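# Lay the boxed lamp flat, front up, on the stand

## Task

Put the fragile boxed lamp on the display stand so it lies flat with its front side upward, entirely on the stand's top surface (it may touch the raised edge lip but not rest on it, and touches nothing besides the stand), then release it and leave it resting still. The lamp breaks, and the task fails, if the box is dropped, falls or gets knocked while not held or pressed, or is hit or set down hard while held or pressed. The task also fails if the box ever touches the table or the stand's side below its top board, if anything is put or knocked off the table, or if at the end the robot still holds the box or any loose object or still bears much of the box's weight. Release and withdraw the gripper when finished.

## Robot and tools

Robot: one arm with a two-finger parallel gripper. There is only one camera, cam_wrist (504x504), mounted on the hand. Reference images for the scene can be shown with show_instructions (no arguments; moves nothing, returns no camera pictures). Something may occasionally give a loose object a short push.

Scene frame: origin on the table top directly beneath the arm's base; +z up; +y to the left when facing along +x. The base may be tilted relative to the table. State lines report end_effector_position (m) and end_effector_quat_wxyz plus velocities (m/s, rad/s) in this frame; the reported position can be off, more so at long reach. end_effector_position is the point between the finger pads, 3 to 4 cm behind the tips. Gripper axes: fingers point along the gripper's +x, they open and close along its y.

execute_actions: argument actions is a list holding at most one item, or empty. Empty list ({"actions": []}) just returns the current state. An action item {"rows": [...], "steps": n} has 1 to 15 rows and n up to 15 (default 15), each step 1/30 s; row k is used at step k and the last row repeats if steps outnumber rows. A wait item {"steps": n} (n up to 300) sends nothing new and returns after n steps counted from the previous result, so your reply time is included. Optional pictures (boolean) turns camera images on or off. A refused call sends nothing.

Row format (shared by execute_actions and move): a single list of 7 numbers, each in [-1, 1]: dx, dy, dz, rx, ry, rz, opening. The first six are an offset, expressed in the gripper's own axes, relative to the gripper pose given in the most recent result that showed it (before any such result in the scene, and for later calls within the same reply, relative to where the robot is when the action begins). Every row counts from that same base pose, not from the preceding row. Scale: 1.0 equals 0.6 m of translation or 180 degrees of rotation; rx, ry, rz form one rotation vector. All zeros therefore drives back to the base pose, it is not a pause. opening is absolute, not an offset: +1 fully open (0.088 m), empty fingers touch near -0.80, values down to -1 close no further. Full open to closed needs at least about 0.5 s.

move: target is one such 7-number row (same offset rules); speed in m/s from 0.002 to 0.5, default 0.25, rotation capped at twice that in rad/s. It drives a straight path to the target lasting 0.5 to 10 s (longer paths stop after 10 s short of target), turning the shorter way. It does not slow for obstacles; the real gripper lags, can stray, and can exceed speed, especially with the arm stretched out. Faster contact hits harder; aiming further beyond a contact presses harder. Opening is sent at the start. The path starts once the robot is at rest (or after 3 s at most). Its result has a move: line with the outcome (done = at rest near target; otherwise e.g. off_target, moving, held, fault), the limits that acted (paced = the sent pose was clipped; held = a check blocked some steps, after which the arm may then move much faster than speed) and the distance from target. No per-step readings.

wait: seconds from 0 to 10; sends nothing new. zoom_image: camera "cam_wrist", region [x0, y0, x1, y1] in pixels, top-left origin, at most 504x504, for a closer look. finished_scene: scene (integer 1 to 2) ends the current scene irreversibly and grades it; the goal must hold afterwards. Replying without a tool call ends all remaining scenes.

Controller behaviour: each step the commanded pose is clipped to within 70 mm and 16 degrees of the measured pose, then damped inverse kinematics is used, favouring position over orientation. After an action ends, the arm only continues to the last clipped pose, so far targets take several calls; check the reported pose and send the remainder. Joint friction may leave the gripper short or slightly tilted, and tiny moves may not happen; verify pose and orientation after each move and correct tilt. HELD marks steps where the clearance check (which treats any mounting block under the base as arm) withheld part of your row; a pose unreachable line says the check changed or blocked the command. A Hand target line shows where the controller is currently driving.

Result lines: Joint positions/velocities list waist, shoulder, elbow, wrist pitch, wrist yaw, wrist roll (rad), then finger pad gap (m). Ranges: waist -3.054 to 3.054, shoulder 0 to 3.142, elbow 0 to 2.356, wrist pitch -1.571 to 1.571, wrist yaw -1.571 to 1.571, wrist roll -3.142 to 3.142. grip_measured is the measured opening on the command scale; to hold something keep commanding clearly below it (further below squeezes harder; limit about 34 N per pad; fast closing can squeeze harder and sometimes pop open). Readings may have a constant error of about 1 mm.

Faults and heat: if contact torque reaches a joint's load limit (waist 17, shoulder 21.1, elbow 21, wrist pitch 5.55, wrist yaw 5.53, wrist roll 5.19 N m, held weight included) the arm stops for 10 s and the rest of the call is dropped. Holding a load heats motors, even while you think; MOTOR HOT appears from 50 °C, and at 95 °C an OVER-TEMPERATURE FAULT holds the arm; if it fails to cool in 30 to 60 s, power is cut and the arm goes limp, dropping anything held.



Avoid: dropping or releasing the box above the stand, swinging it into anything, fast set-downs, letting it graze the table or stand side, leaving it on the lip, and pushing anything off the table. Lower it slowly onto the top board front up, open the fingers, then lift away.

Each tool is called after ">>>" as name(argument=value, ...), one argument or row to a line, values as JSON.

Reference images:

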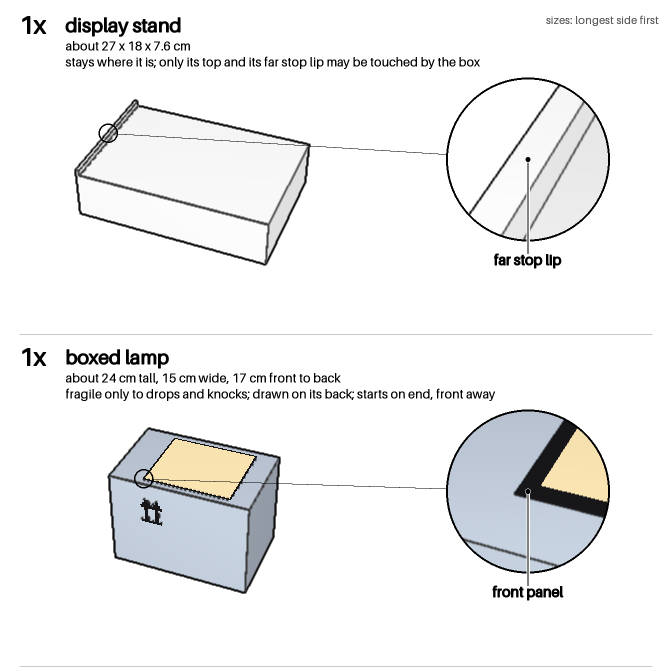

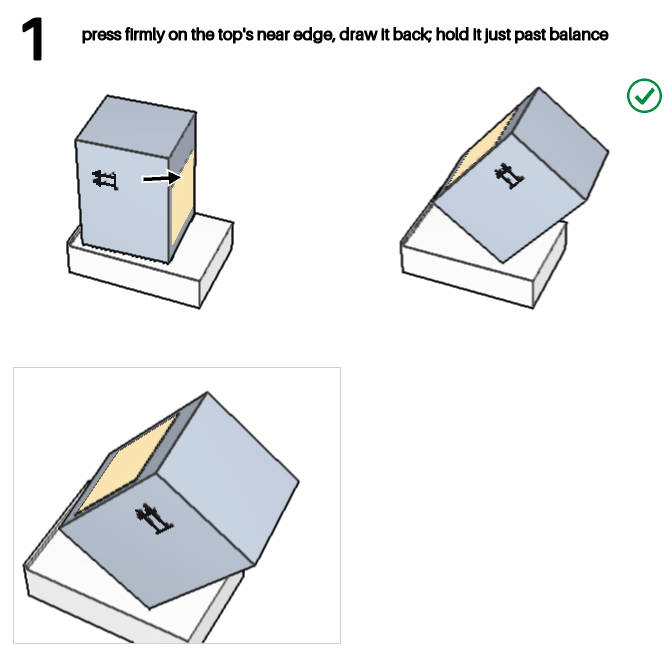

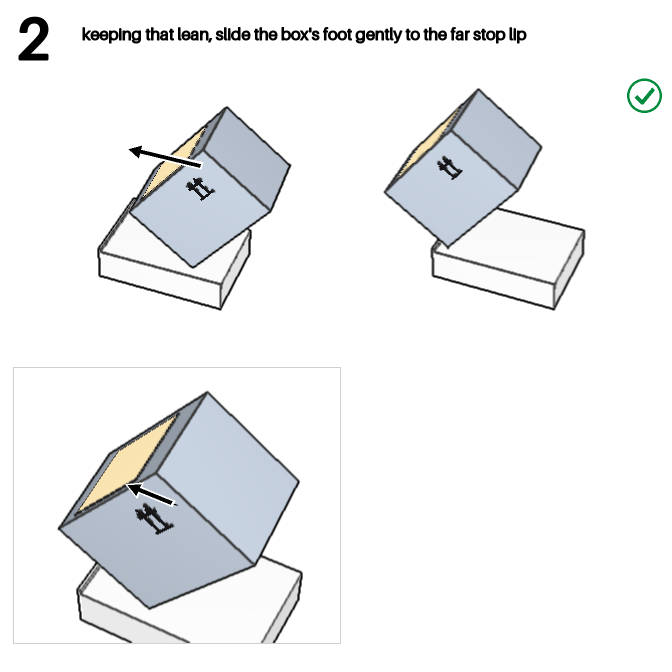

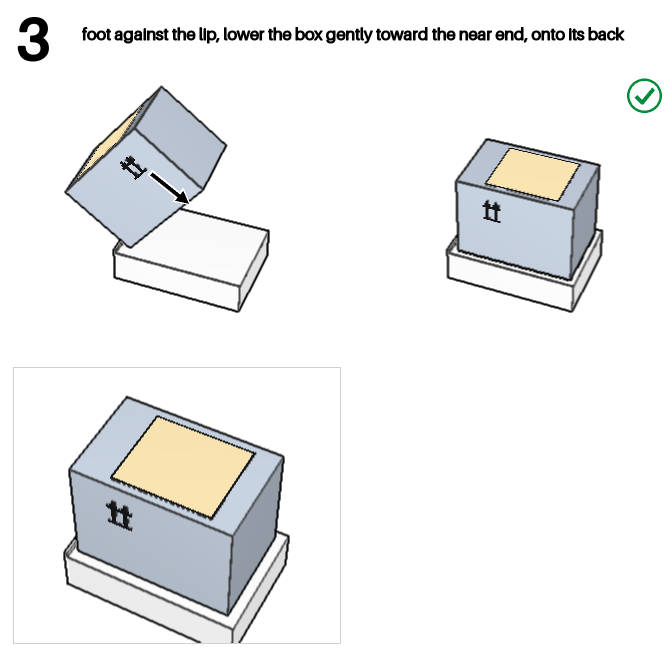

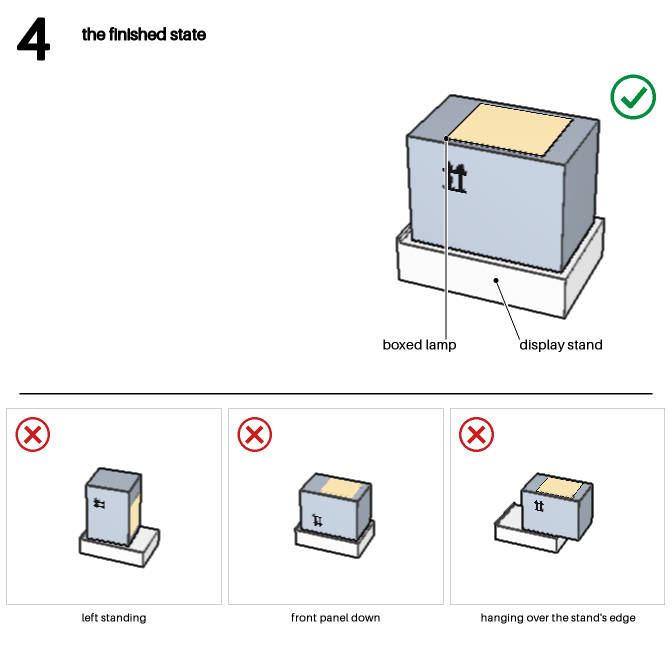

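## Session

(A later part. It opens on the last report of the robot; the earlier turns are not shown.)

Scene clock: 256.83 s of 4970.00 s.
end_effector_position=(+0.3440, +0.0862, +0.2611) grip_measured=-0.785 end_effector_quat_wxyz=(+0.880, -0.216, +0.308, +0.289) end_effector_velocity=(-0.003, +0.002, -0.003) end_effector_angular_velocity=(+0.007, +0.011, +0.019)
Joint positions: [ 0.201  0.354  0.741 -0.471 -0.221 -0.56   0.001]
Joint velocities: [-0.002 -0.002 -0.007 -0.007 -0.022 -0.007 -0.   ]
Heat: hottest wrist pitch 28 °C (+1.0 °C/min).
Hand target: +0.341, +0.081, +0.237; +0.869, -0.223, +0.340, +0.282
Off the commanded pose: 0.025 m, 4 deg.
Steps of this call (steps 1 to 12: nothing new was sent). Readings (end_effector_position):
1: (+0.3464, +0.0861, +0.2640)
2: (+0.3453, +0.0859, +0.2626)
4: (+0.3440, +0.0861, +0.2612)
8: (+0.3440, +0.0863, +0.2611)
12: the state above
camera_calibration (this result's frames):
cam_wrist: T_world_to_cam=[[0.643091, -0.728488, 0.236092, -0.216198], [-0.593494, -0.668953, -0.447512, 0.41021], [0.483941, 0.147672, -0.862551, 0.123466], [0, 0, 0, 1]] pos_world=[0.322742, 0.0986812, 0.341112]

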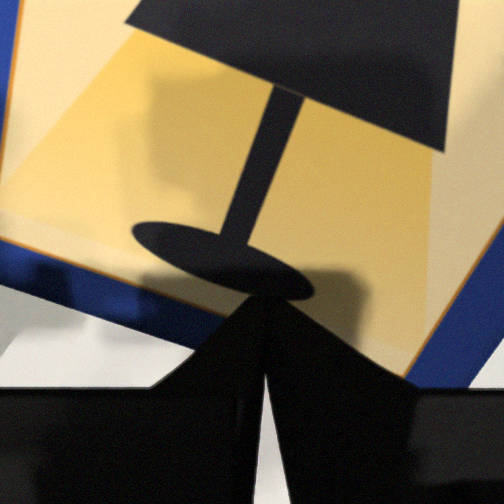

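>>> execute_actions(
  actions=[
    {"rows":[[0.021,0.005,-0.037,0,0.02,-0.001,-0.9],[0.022,0.006,-0.038,-0.001,0.018,-0.003,-0.9],[0.023,0.007,-0.04,-0.002,0.016,-0.004,-0.9],[0.024,0.007,-0.041,-0.003,0.015,-0.005,-0.9],[0.025,0.008,-0.043,-0.004,0.013,-0.007,-0.9],[0.026,0.008,-0.045,-0.005,0.011,-0.008,-0.9],[0.027,0.009,-0.046,-0.006,0.009,-0.009,-0.9],[0.028,0.009,-0.048,-0.006,0.007,-0.011,-0.9],[0.029,0.01,-0.049,-0.007,0.006,-0.012,-0.9],[0.03,0.01,-0.051,-0.008,0.004,-0.013,-0.9],[0.031,0.011,-0.053,-0.009,0.002,-0.015,-0.9],[0.032,0.011,-0.054,-0.01,0,-0.016,-0.9],[0.033,0.012,-0.056,-0.01,-0.002,-0.017,-0.9],[0.034,0.012,-0.057,-0.011,-0.003,-0.019,-0.9],[0.035,0.013,-0.059,-0.012,-0.005,-0.02,-0.9]]},
  ],
)

>>> wait(
  seconds=0.4,
)

Scene clock: 263.50 s of 4970.00 s.
end_effector_position=(+0.3398, +0.0860, +0.2547) grip_measured=-0.785 end_effector_quat_wxyz=(+0.897, -0.229, +0.254, +0.279) end_effector_velocity=(-0.003, +0.005, -0.004) end_effector_angular_velocity=(+0.038, -0.323, +0.039)
Joint positions: [ 0.201  0.267  0.605 -0.306 -0.222 -0.576  0.001]
Joint velocities: [-0.002 -0.178 -0.3    0.432 -0.037 -0.051  0.   ]
Heat: hottest wrist pitch 29 °C (+2.0 °C/min).
Hand target: +0.335, +0.080, +0.222; +0.886, -0.239, +0.290, +0.270
Off the commanded pose: 0.035 m, 5 deg.
Steps of this call (steps 1 to 90: nothing new was sent; then 3.17 s passed at rest; steps 91 to 105: all 15 steps of this action). Readings (end_effector_position):
91: (+0.3436, +0.0866, +0.2609)
92: (+0.3434, +0.0865, +0.2607)
94: (+0.3424, +0.0862, +0.2593)
98: (+0.3412, +0.0860, +0.2572)
105: the state above
camera_calibration (this result's frames):
cam_wrist: T_world_to_cam=[[0.614005, -0.728678, 0.303358, -0.219367], [-0.53346, -0.666377, -0.520924, 0.402794], [0.581737, 0.158021, -0.797879, 0.0694344], [0, 0, 0, 1]] pos_world=[0.309174, 0.0975926, 0.331772]

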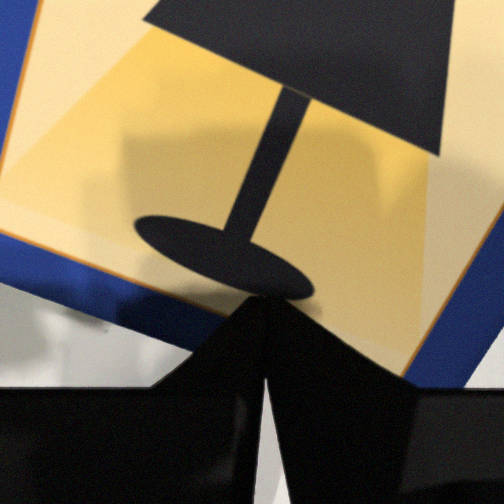

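Scene clock: 263.90 s of 4970.00 s.
end_effector_position=(+0.3397, +0.0862, +0.2543) grip_measured=-0.785 end_effector_quat_wxyz=(+0.900, -0.231, +0.243, +0.277) end_effector_velocity=(-0.000, +0.000, +0.004) end_effector_angular_velocity=(+0.011, -0.014, -0.001)
Joint positions: [ 0.201  0.255  0.583 -0.275 -0.223 -0.579  0.001]
Joint velocities: [-0.002 -0.012 -0.002  0.007 -0.007  0.007 -0.   ]
Heat: hottest wrist pitch 29 °C (+2.0 °C/min).
Hand target: +0.335, +0.080, +0.222; +0.886, -0.239, +0.290, +0.270
Off the commanded pose: 0.035 m, 6 deg.
Steps of this call (steps 1 to 12: nothing new was sent). Readings (end_effector_position):
1: (+0.3397, +0.0861, +0.2544)
2: (+0.3395, +0.0861, +0.2541)
4: (+0.3394, +0.0861, +0.2541)
8: (+0.3396, +0.0861, +0.2544)
12: the state above
camera_calibration (this result's frames):
cam_wrist: T_world_to_cam=[[0.607792, -0.728591, 0.315823, -0.220131], [-0.520295, -0.665832, -0.534753, 0.401661], [0.599901, 0.160698, -0.78377, 0.0592182], [0, 0, 0, 1]] pos_world=[0.307251, 0.0975369, 0.330726]

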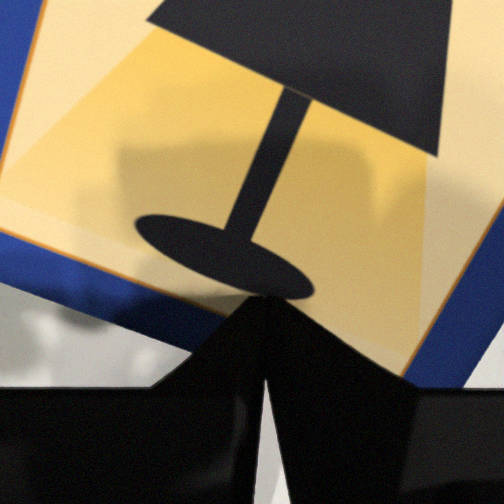

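>>> execute_actions(
  actions=[
    {"rows":[[0.019,0.014,-0.051,0,0.033,0.006,-0.9],[0.018,0.015,-0.054,0,0.033,0.006,-0.9],[0.017,0.017,-0.056,0,0.033,0.006,-0.9],[0.016,0.018,-0.059,0,0.033,0.005,-0.9],[0.016,0.019,-0.061,0,0.033,0.005,-0.9],[0.015,0.02,-0.063,0,0.033,0.004,-0.9],[0.014,0.021,-0.066,0,0.033,0.004,-0.9],[0.013,0.023,-0.068,0,0.033,0.003,-0.9],[0.012,0.024,-0.071,0,0.033,0.003,-0.9],[0.011,0.025,-0.073,0,0.033,0.002,-0.9],[0.01,0.026,-0.075,0,0.033,0.002,-0.9],[0.01,0.027,-0.078,0,0.033,0.001,-0.9],[0.009,0.029,-0.08,0,0.033,0.001,-0.9],[0.008,0.03,-0.083,0,0.033,0,-0.9],[0.007,0.031,-0.085,0,0.033,0,-0.9]]},
  ],
)

>>> wait(
  seconds=0.4,
)

Scene clock: 271.17 s of 4970.00 s.
end_effector_position=(+0.3176, +0.0805, +0.2244) grip_measured=-0.785 end_effector_quat_wxyz=(+0.891, -0.236, +0.270, +0.279) end_effector_velocity=(-0.056, -0.019, -0.092) end_effector_angular_velocity=(-0.073, +0.169, -0.037)
Joint positions: [ 0.176  0.187  0.48  -0.298 -0.232 -0.591  0.001]
Joint velocities: [-0.1   -0.149 -0.291 -0.037 -0.037 -0.007  0.   ]
Heat: hottest wrist pitch 30 °C (+3.0 °C/min).
Hand target: +0.315, +0.074, +0.208; +0.886, -0.246, +0.290, +0.265
Off the commanded pose: 0.019 m, 3 deg.
Steps of this call (steps 1 to 90: nothing new was sent; then 3.77 s passed at rest; steps 91 to 105: all 15 steps of this action). Readings (end_effector_position):
91: (+0.3394, +0.0861, +0.2546)
92: (+0.3385, +0.0858, +0.2539)
94: (+0.3357, +0.0850, +0.2504)
98: (+0.3289, +0.0838, +0.2414)
105: the state above
camera_calibration (this result's frames):
cam_wrist: T_world_to_cam=[[0.62192, -0.721336, 0.304777, -0.204025], [-0.548401, -0.679025, -0.488038, 0.369906], [0.558991, 0.136381, -0.817881, 0.072555], [0, 0, 0, 1]] pos_world=[0.289187, 0.0941098, 0.302052]

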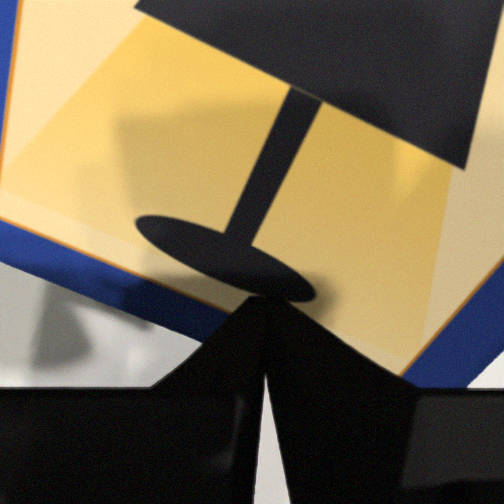

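Scene clock: 271.57 s of 4970.00 s.
end_effector_position=(+0.3093, +0.0785, +0.2082) grip_measured=-0.785 end_effector_quat_wxyz=(+0.883, -0.237, +0.291, +0.281) end_effector_velocity=(-0.001, -0.003, -0.002) end_effector_angular_velocity=(-0.016, +0.004, -0.006)
Joint positions: [ 0.167  0.181  0.443 -0.31  -0.234 -0.595  0.001]
Joint velocities: [-0.007 -0.002 -0.002 -0.007  0.007 -0.007 -0.   ]
Heat: hottest wrist pitch 30 °C (+3.0 °C/min).
Hand target: +0.315, +0.073, +0.208; +0.886, -0.246, +0.290, +0.265
Off the commanded pose: 0.008 m, 2 deg.
Steps of this call (steps 1 to 12: nothing new was sent). Readings (end_effector_position):
1: (+0.3159, +0.0798, +0.2214)
2: (+0.3143, +0.0794, +0.2183)
4: (+0.3116, +0.0790, +0.2132)
8: (+0.3095, +0.0785, +0.2085)
12: the state above
camera_calibration (this result's frames):
cam_wrist: T_world_to_cam=[[0.633534, -0.717814, 0.288753, -0.19594], [-0.568546, -0.685029, -0.455511, 0.35599], [0.524776, 0.124413, -0.842099, 0.08075], [0, 0, 0, 1]] pos_world=[0.284156, 0.0931689, 0.286735]

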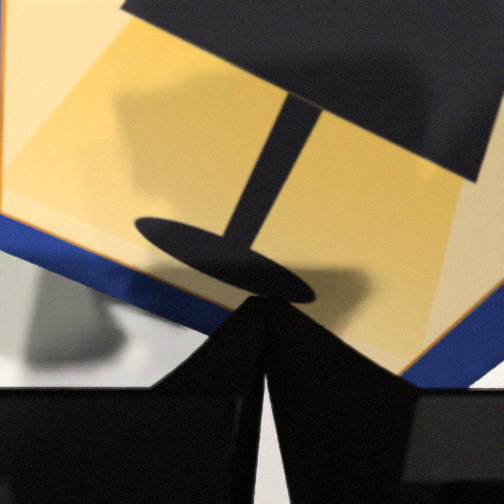

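>>> execute_actions(
  actions=[
    {"rows":[[0.007,-0.011,-0.003,0,0,-0.008,-0.9],[0.009,-0.01,-0.006,0,0,-0.008,-0.9],[0.011,-0.009,-0.009,0,0,-0.008,-0.9],[0.013,-0.007,-0.012,0,0,-0.008,-0.9],[0.014,-0.006,-0.016,0,0,-0.008,-0.9],[0.016,-0.004,-0.019,0,0,-0.008,-0.9],[0.017,-0.002,-0.023,0,0,-0.008,-0.9],[0.018,0,-0.026,0,0,-0.008,-0.9],[0.02,0.001,-0.03,0,0,-0.008,-0.9],[0.021,0.003,-0.033,0,0,-0.008,-0.9],[0.022,0.005,-0.037,0,0,-0.008,-0.9],[0.023,0.007,-0.04,0,0,-0.008,-0.9],[0.024,0.008,-0.044,0,0,-0.008,-0.9],[0.025,0.01,-0.047,0,0,-0.008,-0.9],[0.026,0.012,-0.051,0,0,-0.008,-0.9]]},
  ],
)

>>> wait(
  seconds=0.5,
)

Scene clock: 279.83 s of 4970.00 s.
end_effector_position=(+0.2970, +0.0748, +0.1708) grip_measured=-0.785 end_effector_quat_wxyz=(+0.879, -0.233, +0.304, +0.284) end_effector_velocity=(-0.018, -0.016, -0.068) end_effector_angular_velocity=(-0.051, -0.015, -0.051)
Joint positions: [ 0.115  0.183  0.308 -0.203 -0.286 -0.595  0.001]
Joint velocities: [-0.066 -0.002 -0.281  0.286  0.007 -0.007 -0.   ]
Heat: hottest wrist pitch 36 °C (+9.1 °C/min).
Hand target: +0.303, +0.071, +0.175; +0.887, -0.241, +0.288, +0.270
Off the commanded pose: 0.008 m, 3 deg.
Steps of this call (steps 1 to 90: nothing new was sent; then 4.77 s passed at rest; steps 91 to 105: all 15 steps of this action). Readings (end_effector_position):
91: (+0.3093, +0.0786, +0.2080)
92: (+0.3093, +0.0789, +0.2079)
94: (+0.3087, +0.0798, +0.2061)
98: (+0.3038, +0.0804, +0.1942)
105: the state above
camera_calibration (this result's frames):
cam_wrist: T_world_to_cam=[[0.640856, -0.71835, 0.270697, -0.179047], [-0.582615, -0.684746, -0.437816, 0.330537], [0.499864, 0.122865, -0.857345, 0.0662744], [0, 0, 0, 1]] pos_world=[0.274191, 0.089573, 0.250002]

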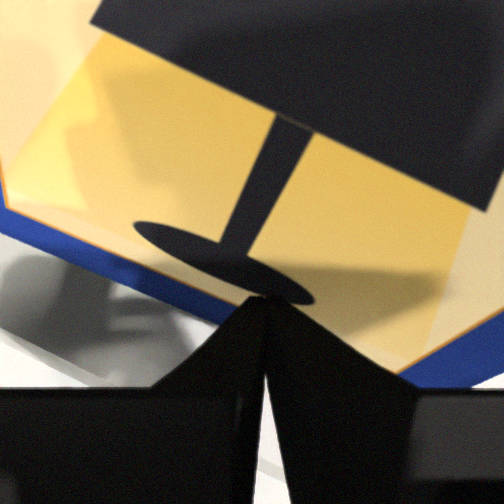

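Scene clock: 280.33 s of 4970.00 s.
end_effector_position=(+0.2958, +0.0734, +0.1659) grip_measured=-0.785 end_effector_quat_wxyz=(+0.879, -0.234, +0.305, +0.281) end_effector_velocity=(+0.000, +0.001, +0.001) end_effector_angular_velocity=(-0.010, -0.015, +0.018)
Joint positions: [ 0.109  0.183  0.288 -0.182 -0.287 -0.595  0.001]
Joint velocities: [-0.002 -0.002 -0.002  0.007 -0.007 -0.022 -0.   ]
Heat: hottest wrist pitch 36 °C (+9.1 °C/min).
Hand target: +0.303, +0.071, +0.175; +0.886, -0.241, +0.288, +0.270
Off the commanded pose: 0.012 m, 3 deg.
Steps of this call (steps 1 to 15: nothing new was sent). Readings (end_effector_position):
1: (+0.2965, +0.0744, +0.1689)
2: (+0.2962, +0.0739, +0.1676)
4: (+0.2959, +0.0736, +0.1665)
8: (+0.2959, +0.0734, +0.1662)
15: the state above
camera_calibration (this result's frames):
cam_wrist: T_world_to_cam=[[0.637363, -0.720218, 0.27396, -0.177288], [-0.585149, -0.683704, -0.436062, 0.327161], [0.501367, 0.117623, -0.857202, 0.0627753], [0, 0, 0, 1]] pos_world=[0.272961, 0.0886118, 0.245044]

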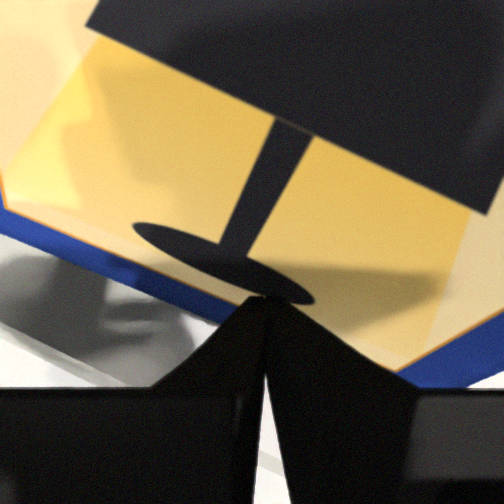

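>>> execute_actions(
  actions=[
    {"rows":[[-0.003,-0.012,0.011,0,-0.012,-0.008,-0.9],[-0.002,-0.012,0.009,0,-0.012,-0.008,-0.9],[0,-0.011,0.008,0,-0.012,-0.008,-0.9],[0.001,-0.01,0.006,0,-0.012,-0.008,-0.9],[0.002,-0.009,0.004,0,-0.012,-0.008,-0.9],[0.003,-0.009,0.002,0,-0.012,-0.008,-0.9],[0.004,-0.008,0,0,-0.012,-0.008,-0.9],[0.006,-0.007,-0.001,0,-0.012,-0.008,-0.9],[0.007,-0.006,-0.003,0,-0.012,-0.008,-0.9],[0.008,-0.006,-0.005,0,-0.012,-0.008,-0.9],[0.009,-0.005,-0.007,0,-0.012,-0.008,-0.9],[0.01,-0.004,-0.009,0,-0.012,-0.008,-0.9],[0.012,-0.003,-0.01,0,-0.012,-0.008,-0.9],[0.013,-0.003,-0.012,0,-0.012,-0.008,-0.9],[0.014,-0.002,-0.014,0,-0.012,-0.008,-0.9]]},
  ],
)

>>> wait(
  seconds=0.5,
)

Scene clock: 286.67 s of 4970.00 s.
end_effector_position=(+0.2927, +0.0713, +0.1506) grip_measured=-0.785 end_effector_quat_wxyz=(+0.882, -0.231, +0.298, +0.282) end_effector_velocity=(-0.010, -0.000, -0.043) end_effector_angular_velocity=(+0.015, +0.011, +0.005)
Joint positions: [ 0.071  0.199  0.216 -0.081 -0.331 -0.591  0.001]
Joint velocities: [-0.007  0.085 -0.164  0.242 -0.022  0.007 -0.   ]
Heat: hottest wrist pitch 39 °C (+13.2 °C/min).
Hand target: +0.298, +0.071, +0.155; +0.888, -0.232, +0.285, +0.275
Off the commanded pose: 0.007 m, 2 deg.
Steps of this call (steps 1 to 90: nothing new was sent; then 2.83 s passed at rest; steps 91 to 105: all 15 steps of this action). Readings (end_effector_position):
91: (+0.2957, +0.0734, +0.1656)
92: (+0.2956, +0.0732, +0.1652)
94: (+0.2954, +0.0725, +0.1637)
98: (+0.2944, +0.0720, +0.1598)
105: the state above
camera_calibration (this result's frames):
cam_wrist: T_world_to_cam=[[0.634522, -0.722865, 0.273585, -0.171536], [-0.57998, -0.679284, -0.449662, 0.317388], [0.510887, 0.126647, -0.850268, 0.0470293], [0, 0, 0, 1]] pos_world=[0.268895, 0.0856436, 0.229635]

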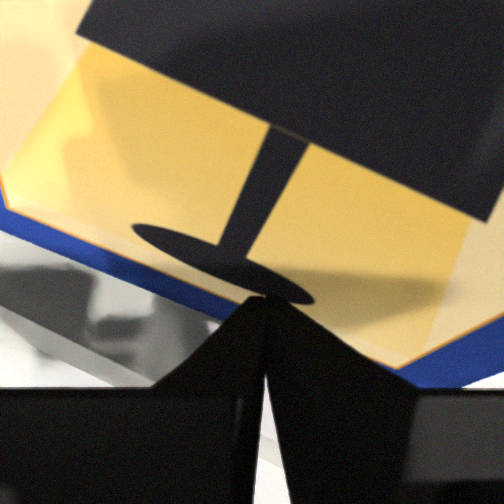

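Scene clock: 287.17 s of 4970.00 s.
end_effector_position=(+0.2922, +0.0710, +0.1476) grip_measured=-0.785 end_effector_quat_wxyz=(+0.882, -0.231, +0.298, +0.281) end_effector_velocity=(-0.004, +0.000, -0.004) end_effector_angular_velocity=(+0.007, +0.025, -0.002)
Joint positions: [ 0.07   0.206  0.205 -0.063 -0.331 -0.591  0.001]
Joint velocities: [-0.002 -0.002 -0.002 -0.022 -0.007  0.007 -0.   ]
Heat: hottest wrist pitch 40 °C (+14.1 °C/min).
Hand target: +0.298, +0.071, +0.155; +0.888, -0.233, +0.285, +0.275
Off the commanded pose: 0.010 m, 2 deg.
Steps of this call (steps 1 to 15: nothing new was sent). Readings (end_effector_position):
1: (+0.2924, +0.0711, +0.1494)
2: (+0.2923, +0.0711, +0.1486)
4: (+0.2922, +0.0710, +0.1480)
8: (+0.2922, +0.0710, +0.1478)
15: the state above
camera_calibration (this result's frames):
cam_wrist: T_world_to_cam=[[0.63394, -0.723333, 0.273697, -0.170431], [-0.580588, -0.678902, -0.449455, 0.31571], [0.510919, 0.126023, -0.850341, 0.0448289], [0, 0, 0, 1]] pos_world=[0.268436, 0.0854088, 0.226664]

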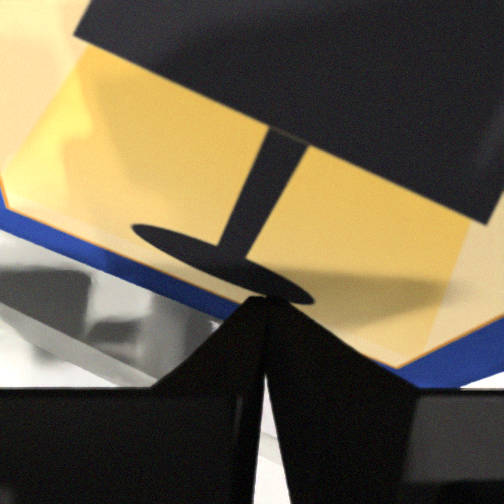

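>>> execute_actions(
  actions=[
    {"rows":[[0,-0.009,0.011,0,-0.01,0,-0.9],[0.001,-0.008,0.01,0,-0.01,0,-0.9],[0.002,-0.008,0.008,0,-0.01,0,-0.9],[0.003,-0.007,0.007,0,-0.01,0,-0.9],[0.004,-0.007,0.006,0,-0.01,0,-0.9],[0.005,-0.006,0.005,0,-0.01,0,-0.9],[0.006,-0.006,0.003,0,-0.01,0,-0.9],[0.007,-0.005,0.002,0,-0.01,0,-0.9],[0.008,-0.005,0.001,0,-0.01,0,-0.9],[0.009,-0.004,0,0,-0.01,0,-0.9],[0.01,-0.004,-0.002,0,-0.01,0,-0.9],[0.011,-0.003,-0.003,0,-0.01,0,-0.9],[0.013,-0.003,-0.004,0,-0.01,0,-0.9],[0.014,-0.002,-0.005,0,-0.01,0,-0.9],[0.015,-0.002,-0.006,0,-0.01,0,-0.9]]},
  ],
)

>>> wait(
  seconds=0.5,
)

Scene clock: 291.20 s of 4970.00 s.
end_effector_position=(+0.2906, +0.0706, +0.1342) grip_measured=-0.785 end_effector_quat_wxyz=(+0.881, -0.225, +0.299, +0.290) end_effector_velocity=(-0.001, +0.002, -0.030) end_effector_angular_velocity=(+0.022, +0.002, +0.013)
Joint positions: [ 0.037  0.264  0.163  0.031 -0.383 -0.59   0.001]
Joint velocities: [ 0.002  0.154 -0.1    0.256 -0.022  0.007  0.   ]
Heat: hottest wrist pitch 41 °C (+15.2 °C/min).
Hand target: +0.297, +0.071, +0.140; +0.887, -0.226, +0.285, +0.285
Off the commanded pose: 0.009 m, 2 deg.
Steps of this call (steps 1 to 90: nothing new was sent; then 0.53 s passed at rest; steps 91 to 105: all 15 steps of this action). Readings (end_effector_position):
91: (+0.2921, +0.0714, +0.1475)
92: (+0.2921, +0.0715, +0.1474)
94: (+0.2920, +0.0712, +0.1459)
98: (+0.2915, +0.0708, +0.1418)
105: the state above
camera_calibration (this result's frames):
cam_wrist: T_world_to_cam=[[0.645018, -0.719496, 0.257444, -0.16733], [-0.576286, -0.67924, -0.454453, 0.30793], [0.501843, 0.144769, -0.852757, 0.0359305], [0, 0, 0, 1]] pos_world=[0.267355, 0.0835633, 0.213658]

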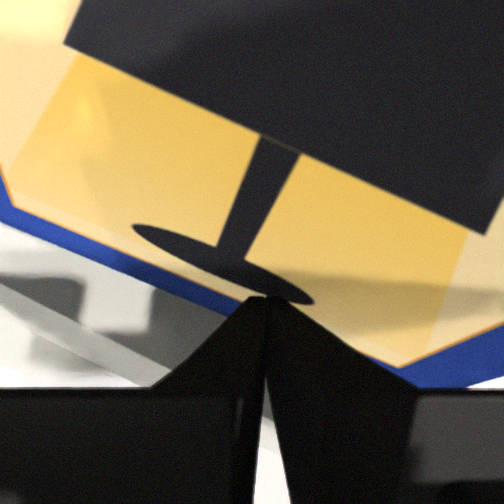

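Scene clock: 291.70 s of 4970.00 s.
end_effector_position=(+0.2904, +0.0706, +0.1318) grip_measured=-0.785 end_effector_quat_wxyz=(+0.881, -0.224, +0.299, +0.290) end_effector_velocity=(-0.001, +0.004, +0.000) end_effector_angular_velocity=(+0.012, -0.004, +0.023)
Joint positions: [ 0.038  0.276  0.155  0.048 -0.383 -0.589  0.001]
Joint velocities: [ 0.002  0.002 -0.002  0.007 -0.022 -0.007 -0.   ]
Heat: hottest wrist pitch 41 °C (+15.1 °C/min).
Hand target: +0.297, +0.071, +0.140; +0.887, -0.226, +0.285, +0.285
Off the commanded pose: 0.010 m, 2 deg.
Steps of this call (steps 1 to 15: nothing new was sent). Readings (end_effector_position):
1: (+0.2906, +0.0706, +0.1334)
2: (+0.2905, +0.0705, +0.1329)
4: (+0.2904, +0.0705, +0.1322)
8: (+0.2904, +0.0706, +0.1319)
15: the state above
camera_calibration (this result's frames):
cam_wrist: T_world_to_cam=[[0.645204, -0.719839, 0.256012, -0.166436], [-0.577123, -0.678779, -0.45408, 0.306844], [0.50064, 0.145224, -0.853387, 0.0343805], [0, 0, 0, 1]] pos_world=[0.26726, 0.0834793, 0.211281]

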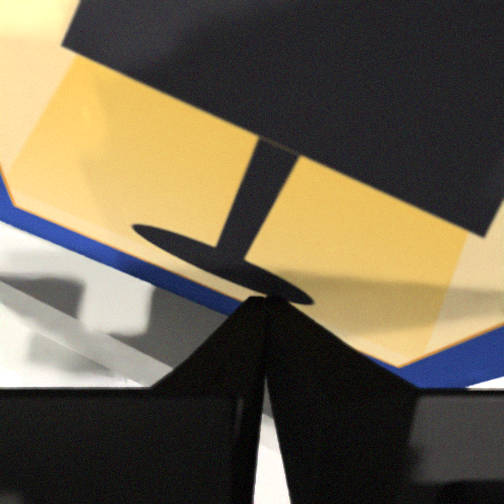

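Same again twice, slightly slower.

>>> execute_actions(
  actions=[
    {"rows":[[-0.001,-0.01,0.013,0,-0.01,0,-0.9],[0,-0.01,0.012,0,-0.01,0,-0.9],[0.001,-0.009,0.011,0,-0.01,0,-0.9],[0.002,-0.009,0.01,0,-0.01,0,-0.9],[0.003,-0.009,0.009,0,-0.01,0,-0.9],[0.004,-0.008,0.008,0,-0.01,0,-0.9],[0.005,-0.008,0.007,0,-0.01,0,-0.9],[0.006,-0.008,0.006,0,-0.01,0,-0.9],[0.007,-0.007,0.005,0,-0.01,0,-0.9],[0.008,-0.007,0.004,0,-0.01,0,-0.9],[0.009,-0.007,0.003,0,-0.01,0,-0.9],[0.01,-0.006,0.002,0,-0.01,0,-0.9],[0.011,-0.006,0.001,0,-0.01,0,-0.9],[0.012,-0.006,0,0,-0.01,0,-0.9],[0.013,-0.005,-0.001,0,-0.01,0,-0.9]]},
  ],
)

>>> wait(
  seconds=0.5,
)

Scene clock: 295.23 s of 4970.00 s.
end_effector_position=(+0.2898, +0.0699, +0.1213) grip_measured=-0.785 end_effector_quat_wxyz=(+0.880, -0.218, +0.301, +0.297) end_effector_velocity=(-0.006, +0.002, -0.029) end_effector_angular_velocity=(+0.017, +0.021, +0.009)
Joint positions: [ 0.009  0.346  0.128  0.138 -0.429 -0.588  0.001]
Joint velocities: [ 0.012  0.159 -0.085  0.227 -0.007  0.007 -0.   ]
Heat: hottest wrist pitch 42 °C (+16.2 °C/min).
Hand target: +0.297, +0.071, +0.127; +0.885, -0.220, +0.286, +0.294
Off the commanded pose: 0.009 m, 2 deg.
Steps of this call (steps 1 to 90: nothing new was sent; then 0.03 s passed at rest; steps 91 to 105: all 15 steps of this action). Readings (end_effector_position):
91: (+0.2904, +0.0707, +0.1318)
92: (+0.2903, +0.0708, +0.1317)
94: (+0.2904, +0.0705, +0.1308)
98: (+0.2903, +0.0702, +0.1276)
105: the state above
camera_calibration (this result's frames):
cam_wrist: T_world_to_cam=[[0.654533, -0.717327, 0.238807, -0.164694], [-0.575374, -0.67753, -0.458146, 0.301239], [0.490439, 0.162468, -0.856197, 0.0278746], [0, 0, 0, 1]] pos_world=[0.267452, 0.0814303, 0.201208]

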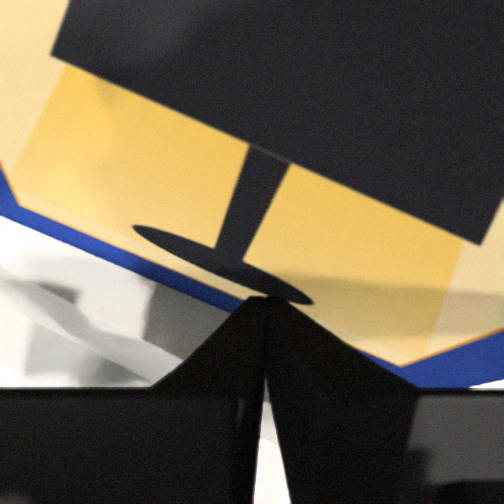

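Scene clock: 295.73 s of 4970.00 s.
end_effector_position=(+0.2896, +0.0702, +0.1194) grip_measured=-0.785 end_effector_quat_wxyz=(+0.880, -0.217, +0.300, +0.298) end_effector_velocity=(-0.000, +0.003, +0.001) end_effector_angular_velocity=(+0.009, -0.009, +0.019)
Joint positions: [ 0.011  0.358  0.122  0.156 -0.429 -0.587  0.001]
Joint velocities: [-0.002 -0.002 -0.002  0.007 -0.022 -0.007  0.   ]
Heat: hottest wrist pitch 42 °C (+16.1 °C/min).
Hand target: +0.297, +0.071, +0.127; +0.885, -0.220, +0.286, +0.294
Off the commanded pose: 0.011 m, 2 deg.
Steps of this call (steps 1 to 15: nothing new was sent). Readings (end_effector_position):
1: (+0.2898, +0.0700, +0.1207)
2: (+0.2897, +0.0700, +0.1201)
4: (+0.2897, +0.0701, +0.1198)
8: (+0.2896, +0.0702, +0.1195)
15: the state above
camera_calibration (this result's frames):
cam_wrist: T_world_to_cam=[[0.655327, -0.717099, 0.237309, -0.163929], [-0.574915, -0.677306, -0.459054, 0.300402], [0.489917, 0.164398, -0.856128, 0.0263238], [0, 0, 0, 1]] pos_world=[0.267236, 0.0815831, 0.199339]

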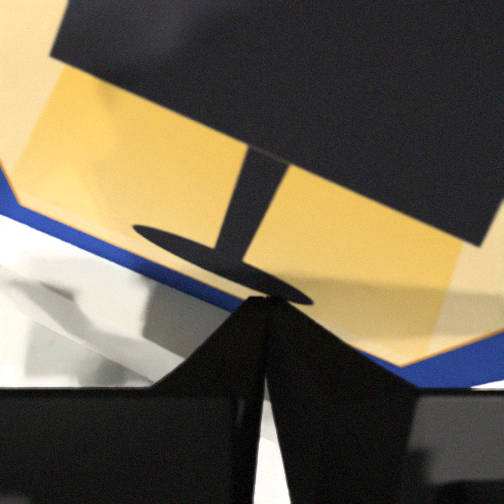

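>>> execute_actions(
  actions=[
    {"rows":[[-0.001,-0.01,0.013,0,-0.01,0,-0.9],[0,-0.01,0.012,0,-0.01,0,-0.9],[0.001,-0.009,0.011,0,-0.01,0,-0.9],[0.002,-0.009,0.01,0,-0.01,0,-0.9],[0.003,-0.009,0.009,0,-0.01,0,-0.9],[0.004,-0.008,0.008,0,-0.01,0,-0.9],[0.005,-0.008,0.007,0,-0.01,0,-0.9],[0.006,-0.008,0.006,0,-0.01,0,-0.9],[0.007,-0.007,0.005,0,-0.01,0,-0.9],[0.008,-0.007,0.004,0,-0.01,0,-0.9],[0.009,-0.007,0.003,0,-0.01,0,-0.9],[0.01,-0.006,0.002,0,-0.01,0,-0.9],[0.011,-0.006,0.001,0,-0.01,0,-0.9],[0.012,-0.006,0,0,-0.01,0,-0.9],[0.013,-0.005,-0.001,0,-0.01,0,-0.9]]},
  ],
)

>>> wait(
  seconds=0.5,
)

Scene clock: 300.00 s of 4970.00 s.
end_effector_position=(+0.2890, +0.0753, +0.1160) grip_measured=-0.785 end_effector_quat_wxyz=(+0.880, -0.207, +0.284, +0.319) end_effector_velocity=(-0.004, +0.020, -0.007) end_effector_angular_velocity=(+0.074, -0.061, +0.097)
Joint positions: [-0.009  0.415  0.097  0.257 -0.504 -0.585  0.001]
Joint velocities: [ 0.051  0.115 -0.076  0.256 -0.066 -0.007 -0.   ]
Heat: hottest wrist pitch 43 °C (+16.1 °C/min).
Hand target: +0.296, +0.071, +0.115; +0.884, -0.213, +0.287, +0.302
Off the commanded pose: 0.009 m, 2 deg.
Steps of this call (steps 1 to 90: nothing new was sent; then 0.77 s passed at rest; steps 91 to 105: all 15 steps of this action). Readings (end_effector_position):
91: (+0.2896, +0.0703, +0.1194)
92: (+0.2895, +0.0702, +0.1193)
94: (+0.2896, +0.0700, +0.1186)
98: (+0.2894, +0.0717, +0.1177)
105: the state above
camera_calibration (this result's frames):
cam_wrist: T_world_to_cam=[[0.679361, -0.700473, 0.218646, -0.165038], [-0.542029, -0.679872, -0.493941, 0.296656], [0.494644, 0.217052, -0.841556, 0.0158349], [0, 0, 0, 1]] pos_world=[0.265084, 0.0826462, 0.195942]

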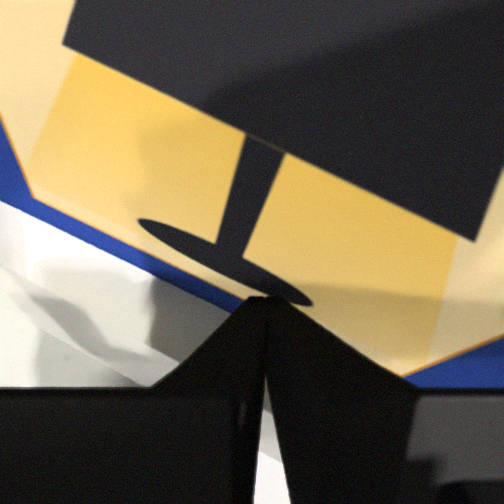

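Scene clock: 300.50 s of 4970.00 s.
end_effector_position=(+0.2887, +0.0771, +0.1155) grip_measured=-0.785 end_effector_quat_wxyz=(+0.880, -0.207, +0.280, +0.323) end_effector_velocity=(-0.003, +0.001, -0.002) end_effector_angular_velocity=(+0.002, +0.014, +0.011)
Joint positions: [-0.003  0.425  0.091  0.277 -0.507 -0.585  0.001]
Joint velocities: [ 0.002 -0.002  0.002 -0.022 -0.007 -0.007 -0.   ]
Heat: hottest wrist pitch 43 °C (+16.3 °C/min).
Hand target: +0.296, +0.071, +0.115; +0.884, -0.213, +0.287, +0.302
Off the commanded pose: 0.010 m, 3 deg.
Steps of this call (steps 1 to 15: nothing new was sent). Readings (end_effector_position):
1: (+0.2887, +0.0760, +0.1157)
2: (+0.2887, +0.0764, +0.1156)
4: (+0.2887, +0.0768, +0.1156)
8: (+0.2887, +0.0770, +0.1154)
15: the state above
camera_calibration (this result's frames):
cam_wrist: T_world_to_cam=[[0.683443, -0.6968, 0.217659, -0.164854], [-0.534697, -0.680816, -0.500588, 0.296176], [0.496995, 0.225742, -0.837876, 0.0133734], [0, 0, 0, 1]] pos_world=[0.264386, 0.0837524, 0.195349]

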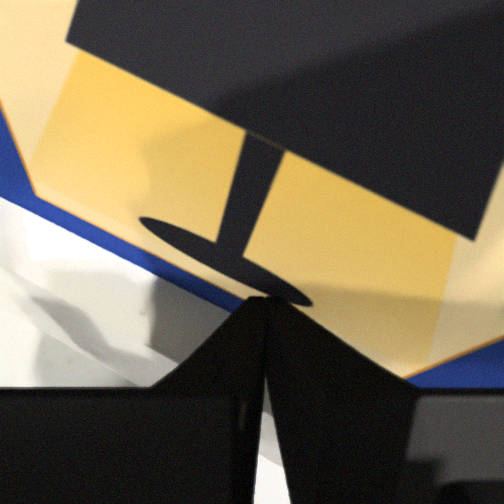

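>>> move(
  target=[-0.012,0.008,-0.01,0,0,0,-0.9],
  speed=0.005,
)

>>> move(
  target=[-0.2,-0.02,0.1,0,0,0,1],
  speed=0.05,
)

Scene clock: 305.77 s of 4970.00 s.
end_effector_position=(+0.2820, +0.0745, +0.1173) grip_measured=-0.785 end_effector_quat_wxyz=(+0.881, -0.207, +0.277, +0.322) end_effector_velocity=(-0.003, -0.001, -0.001) end_effector_angular_velocity=(+0.005, +0.015, -0.006)
Joint positions: [-0.032  0.353  0.071  0.231 -0.535 -0.585  0.001]
Joint velocities: [-0.007 -0.012 -0.002 -0.022 -0.007  0.007  0.   ]
Heat: hottest wrist pitch 43 °C (+16.4 °C/min).
Hand target: +0.279, +0.074, +0.115; +0.880, -0.207, +0.280, +0.323
Off the commanded pose: 0.004 m, 0 deg.
move: done
camera_calibration (this result's frames):
cam_wrist: T_world_to_cam=[[0.681607, -0.697629, 0.220739, -0.162273], [-0.532201, -0.67969, -0.50476, 0.29141], [0.50217, 0.22657, -0.83456, 0.0168847], [0, 0, 0, 1]] pos_world=[0.257216, 0.0810363, 0.197004]

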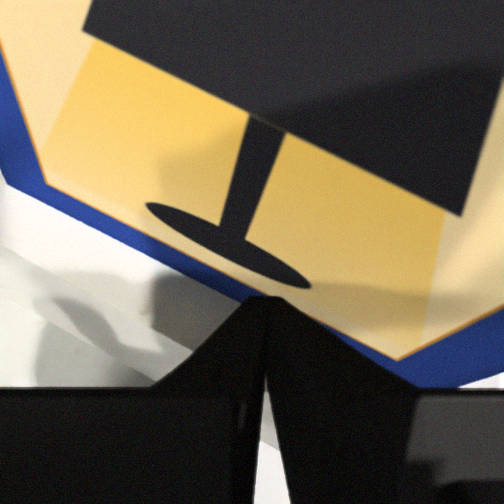

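Scene clock: 308.73 s of 4970.00 s.
end_effector_position=(+0.2603, +0.0577, +0.2151) grip_measured=+1.000 end_effector_quat_wxyz=(+0.890, -0.216, +0.264, +0.302) end_effector_velocity=(-0.001, +0.005, +0.002) end_effector_angular_velocity=(+0.025, -0.011, +0.021)
Joint positions: [-1.095  0.044  0.424 -0.781 -1.563 -0.97   0.088]
Joint velocities: [-0.002 -0.002 -0.002 -0.007 -0.037 -0.007  0.   ]
Heat: hottest wrist pitch 42 °C (+15.1 °C/min).
Hand target: +0.262, +0.058, +0.217; +0.891, -0.213, +0.264, +0.301
Off the commanded pose: 0.038 m, 3 deg.
joint sent to its limit — the command would take joint 5 (wrist yaw) past its lower limit, so that joint was sent only as far as its limit.
move: off_target
camera_calibration (this result's frames):
cam_wrist: T_world_to_cam=[[0.649183, -0.715052, 0.259348, -0.179668], [-0.531362, -0.670301, -0.518026, 0.320006], [0.544257, 0.198486, -0.8151, 0.0997187], [0, 0, 0, 1]] pos_world=[0.232404, 0.0662352, 0.293648]

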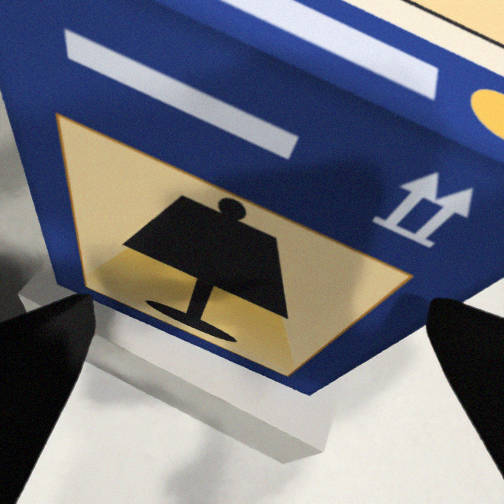

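Looks on the stand.

>>> finished_scene(
  scene=1,
)

The scene is finished: the task was done.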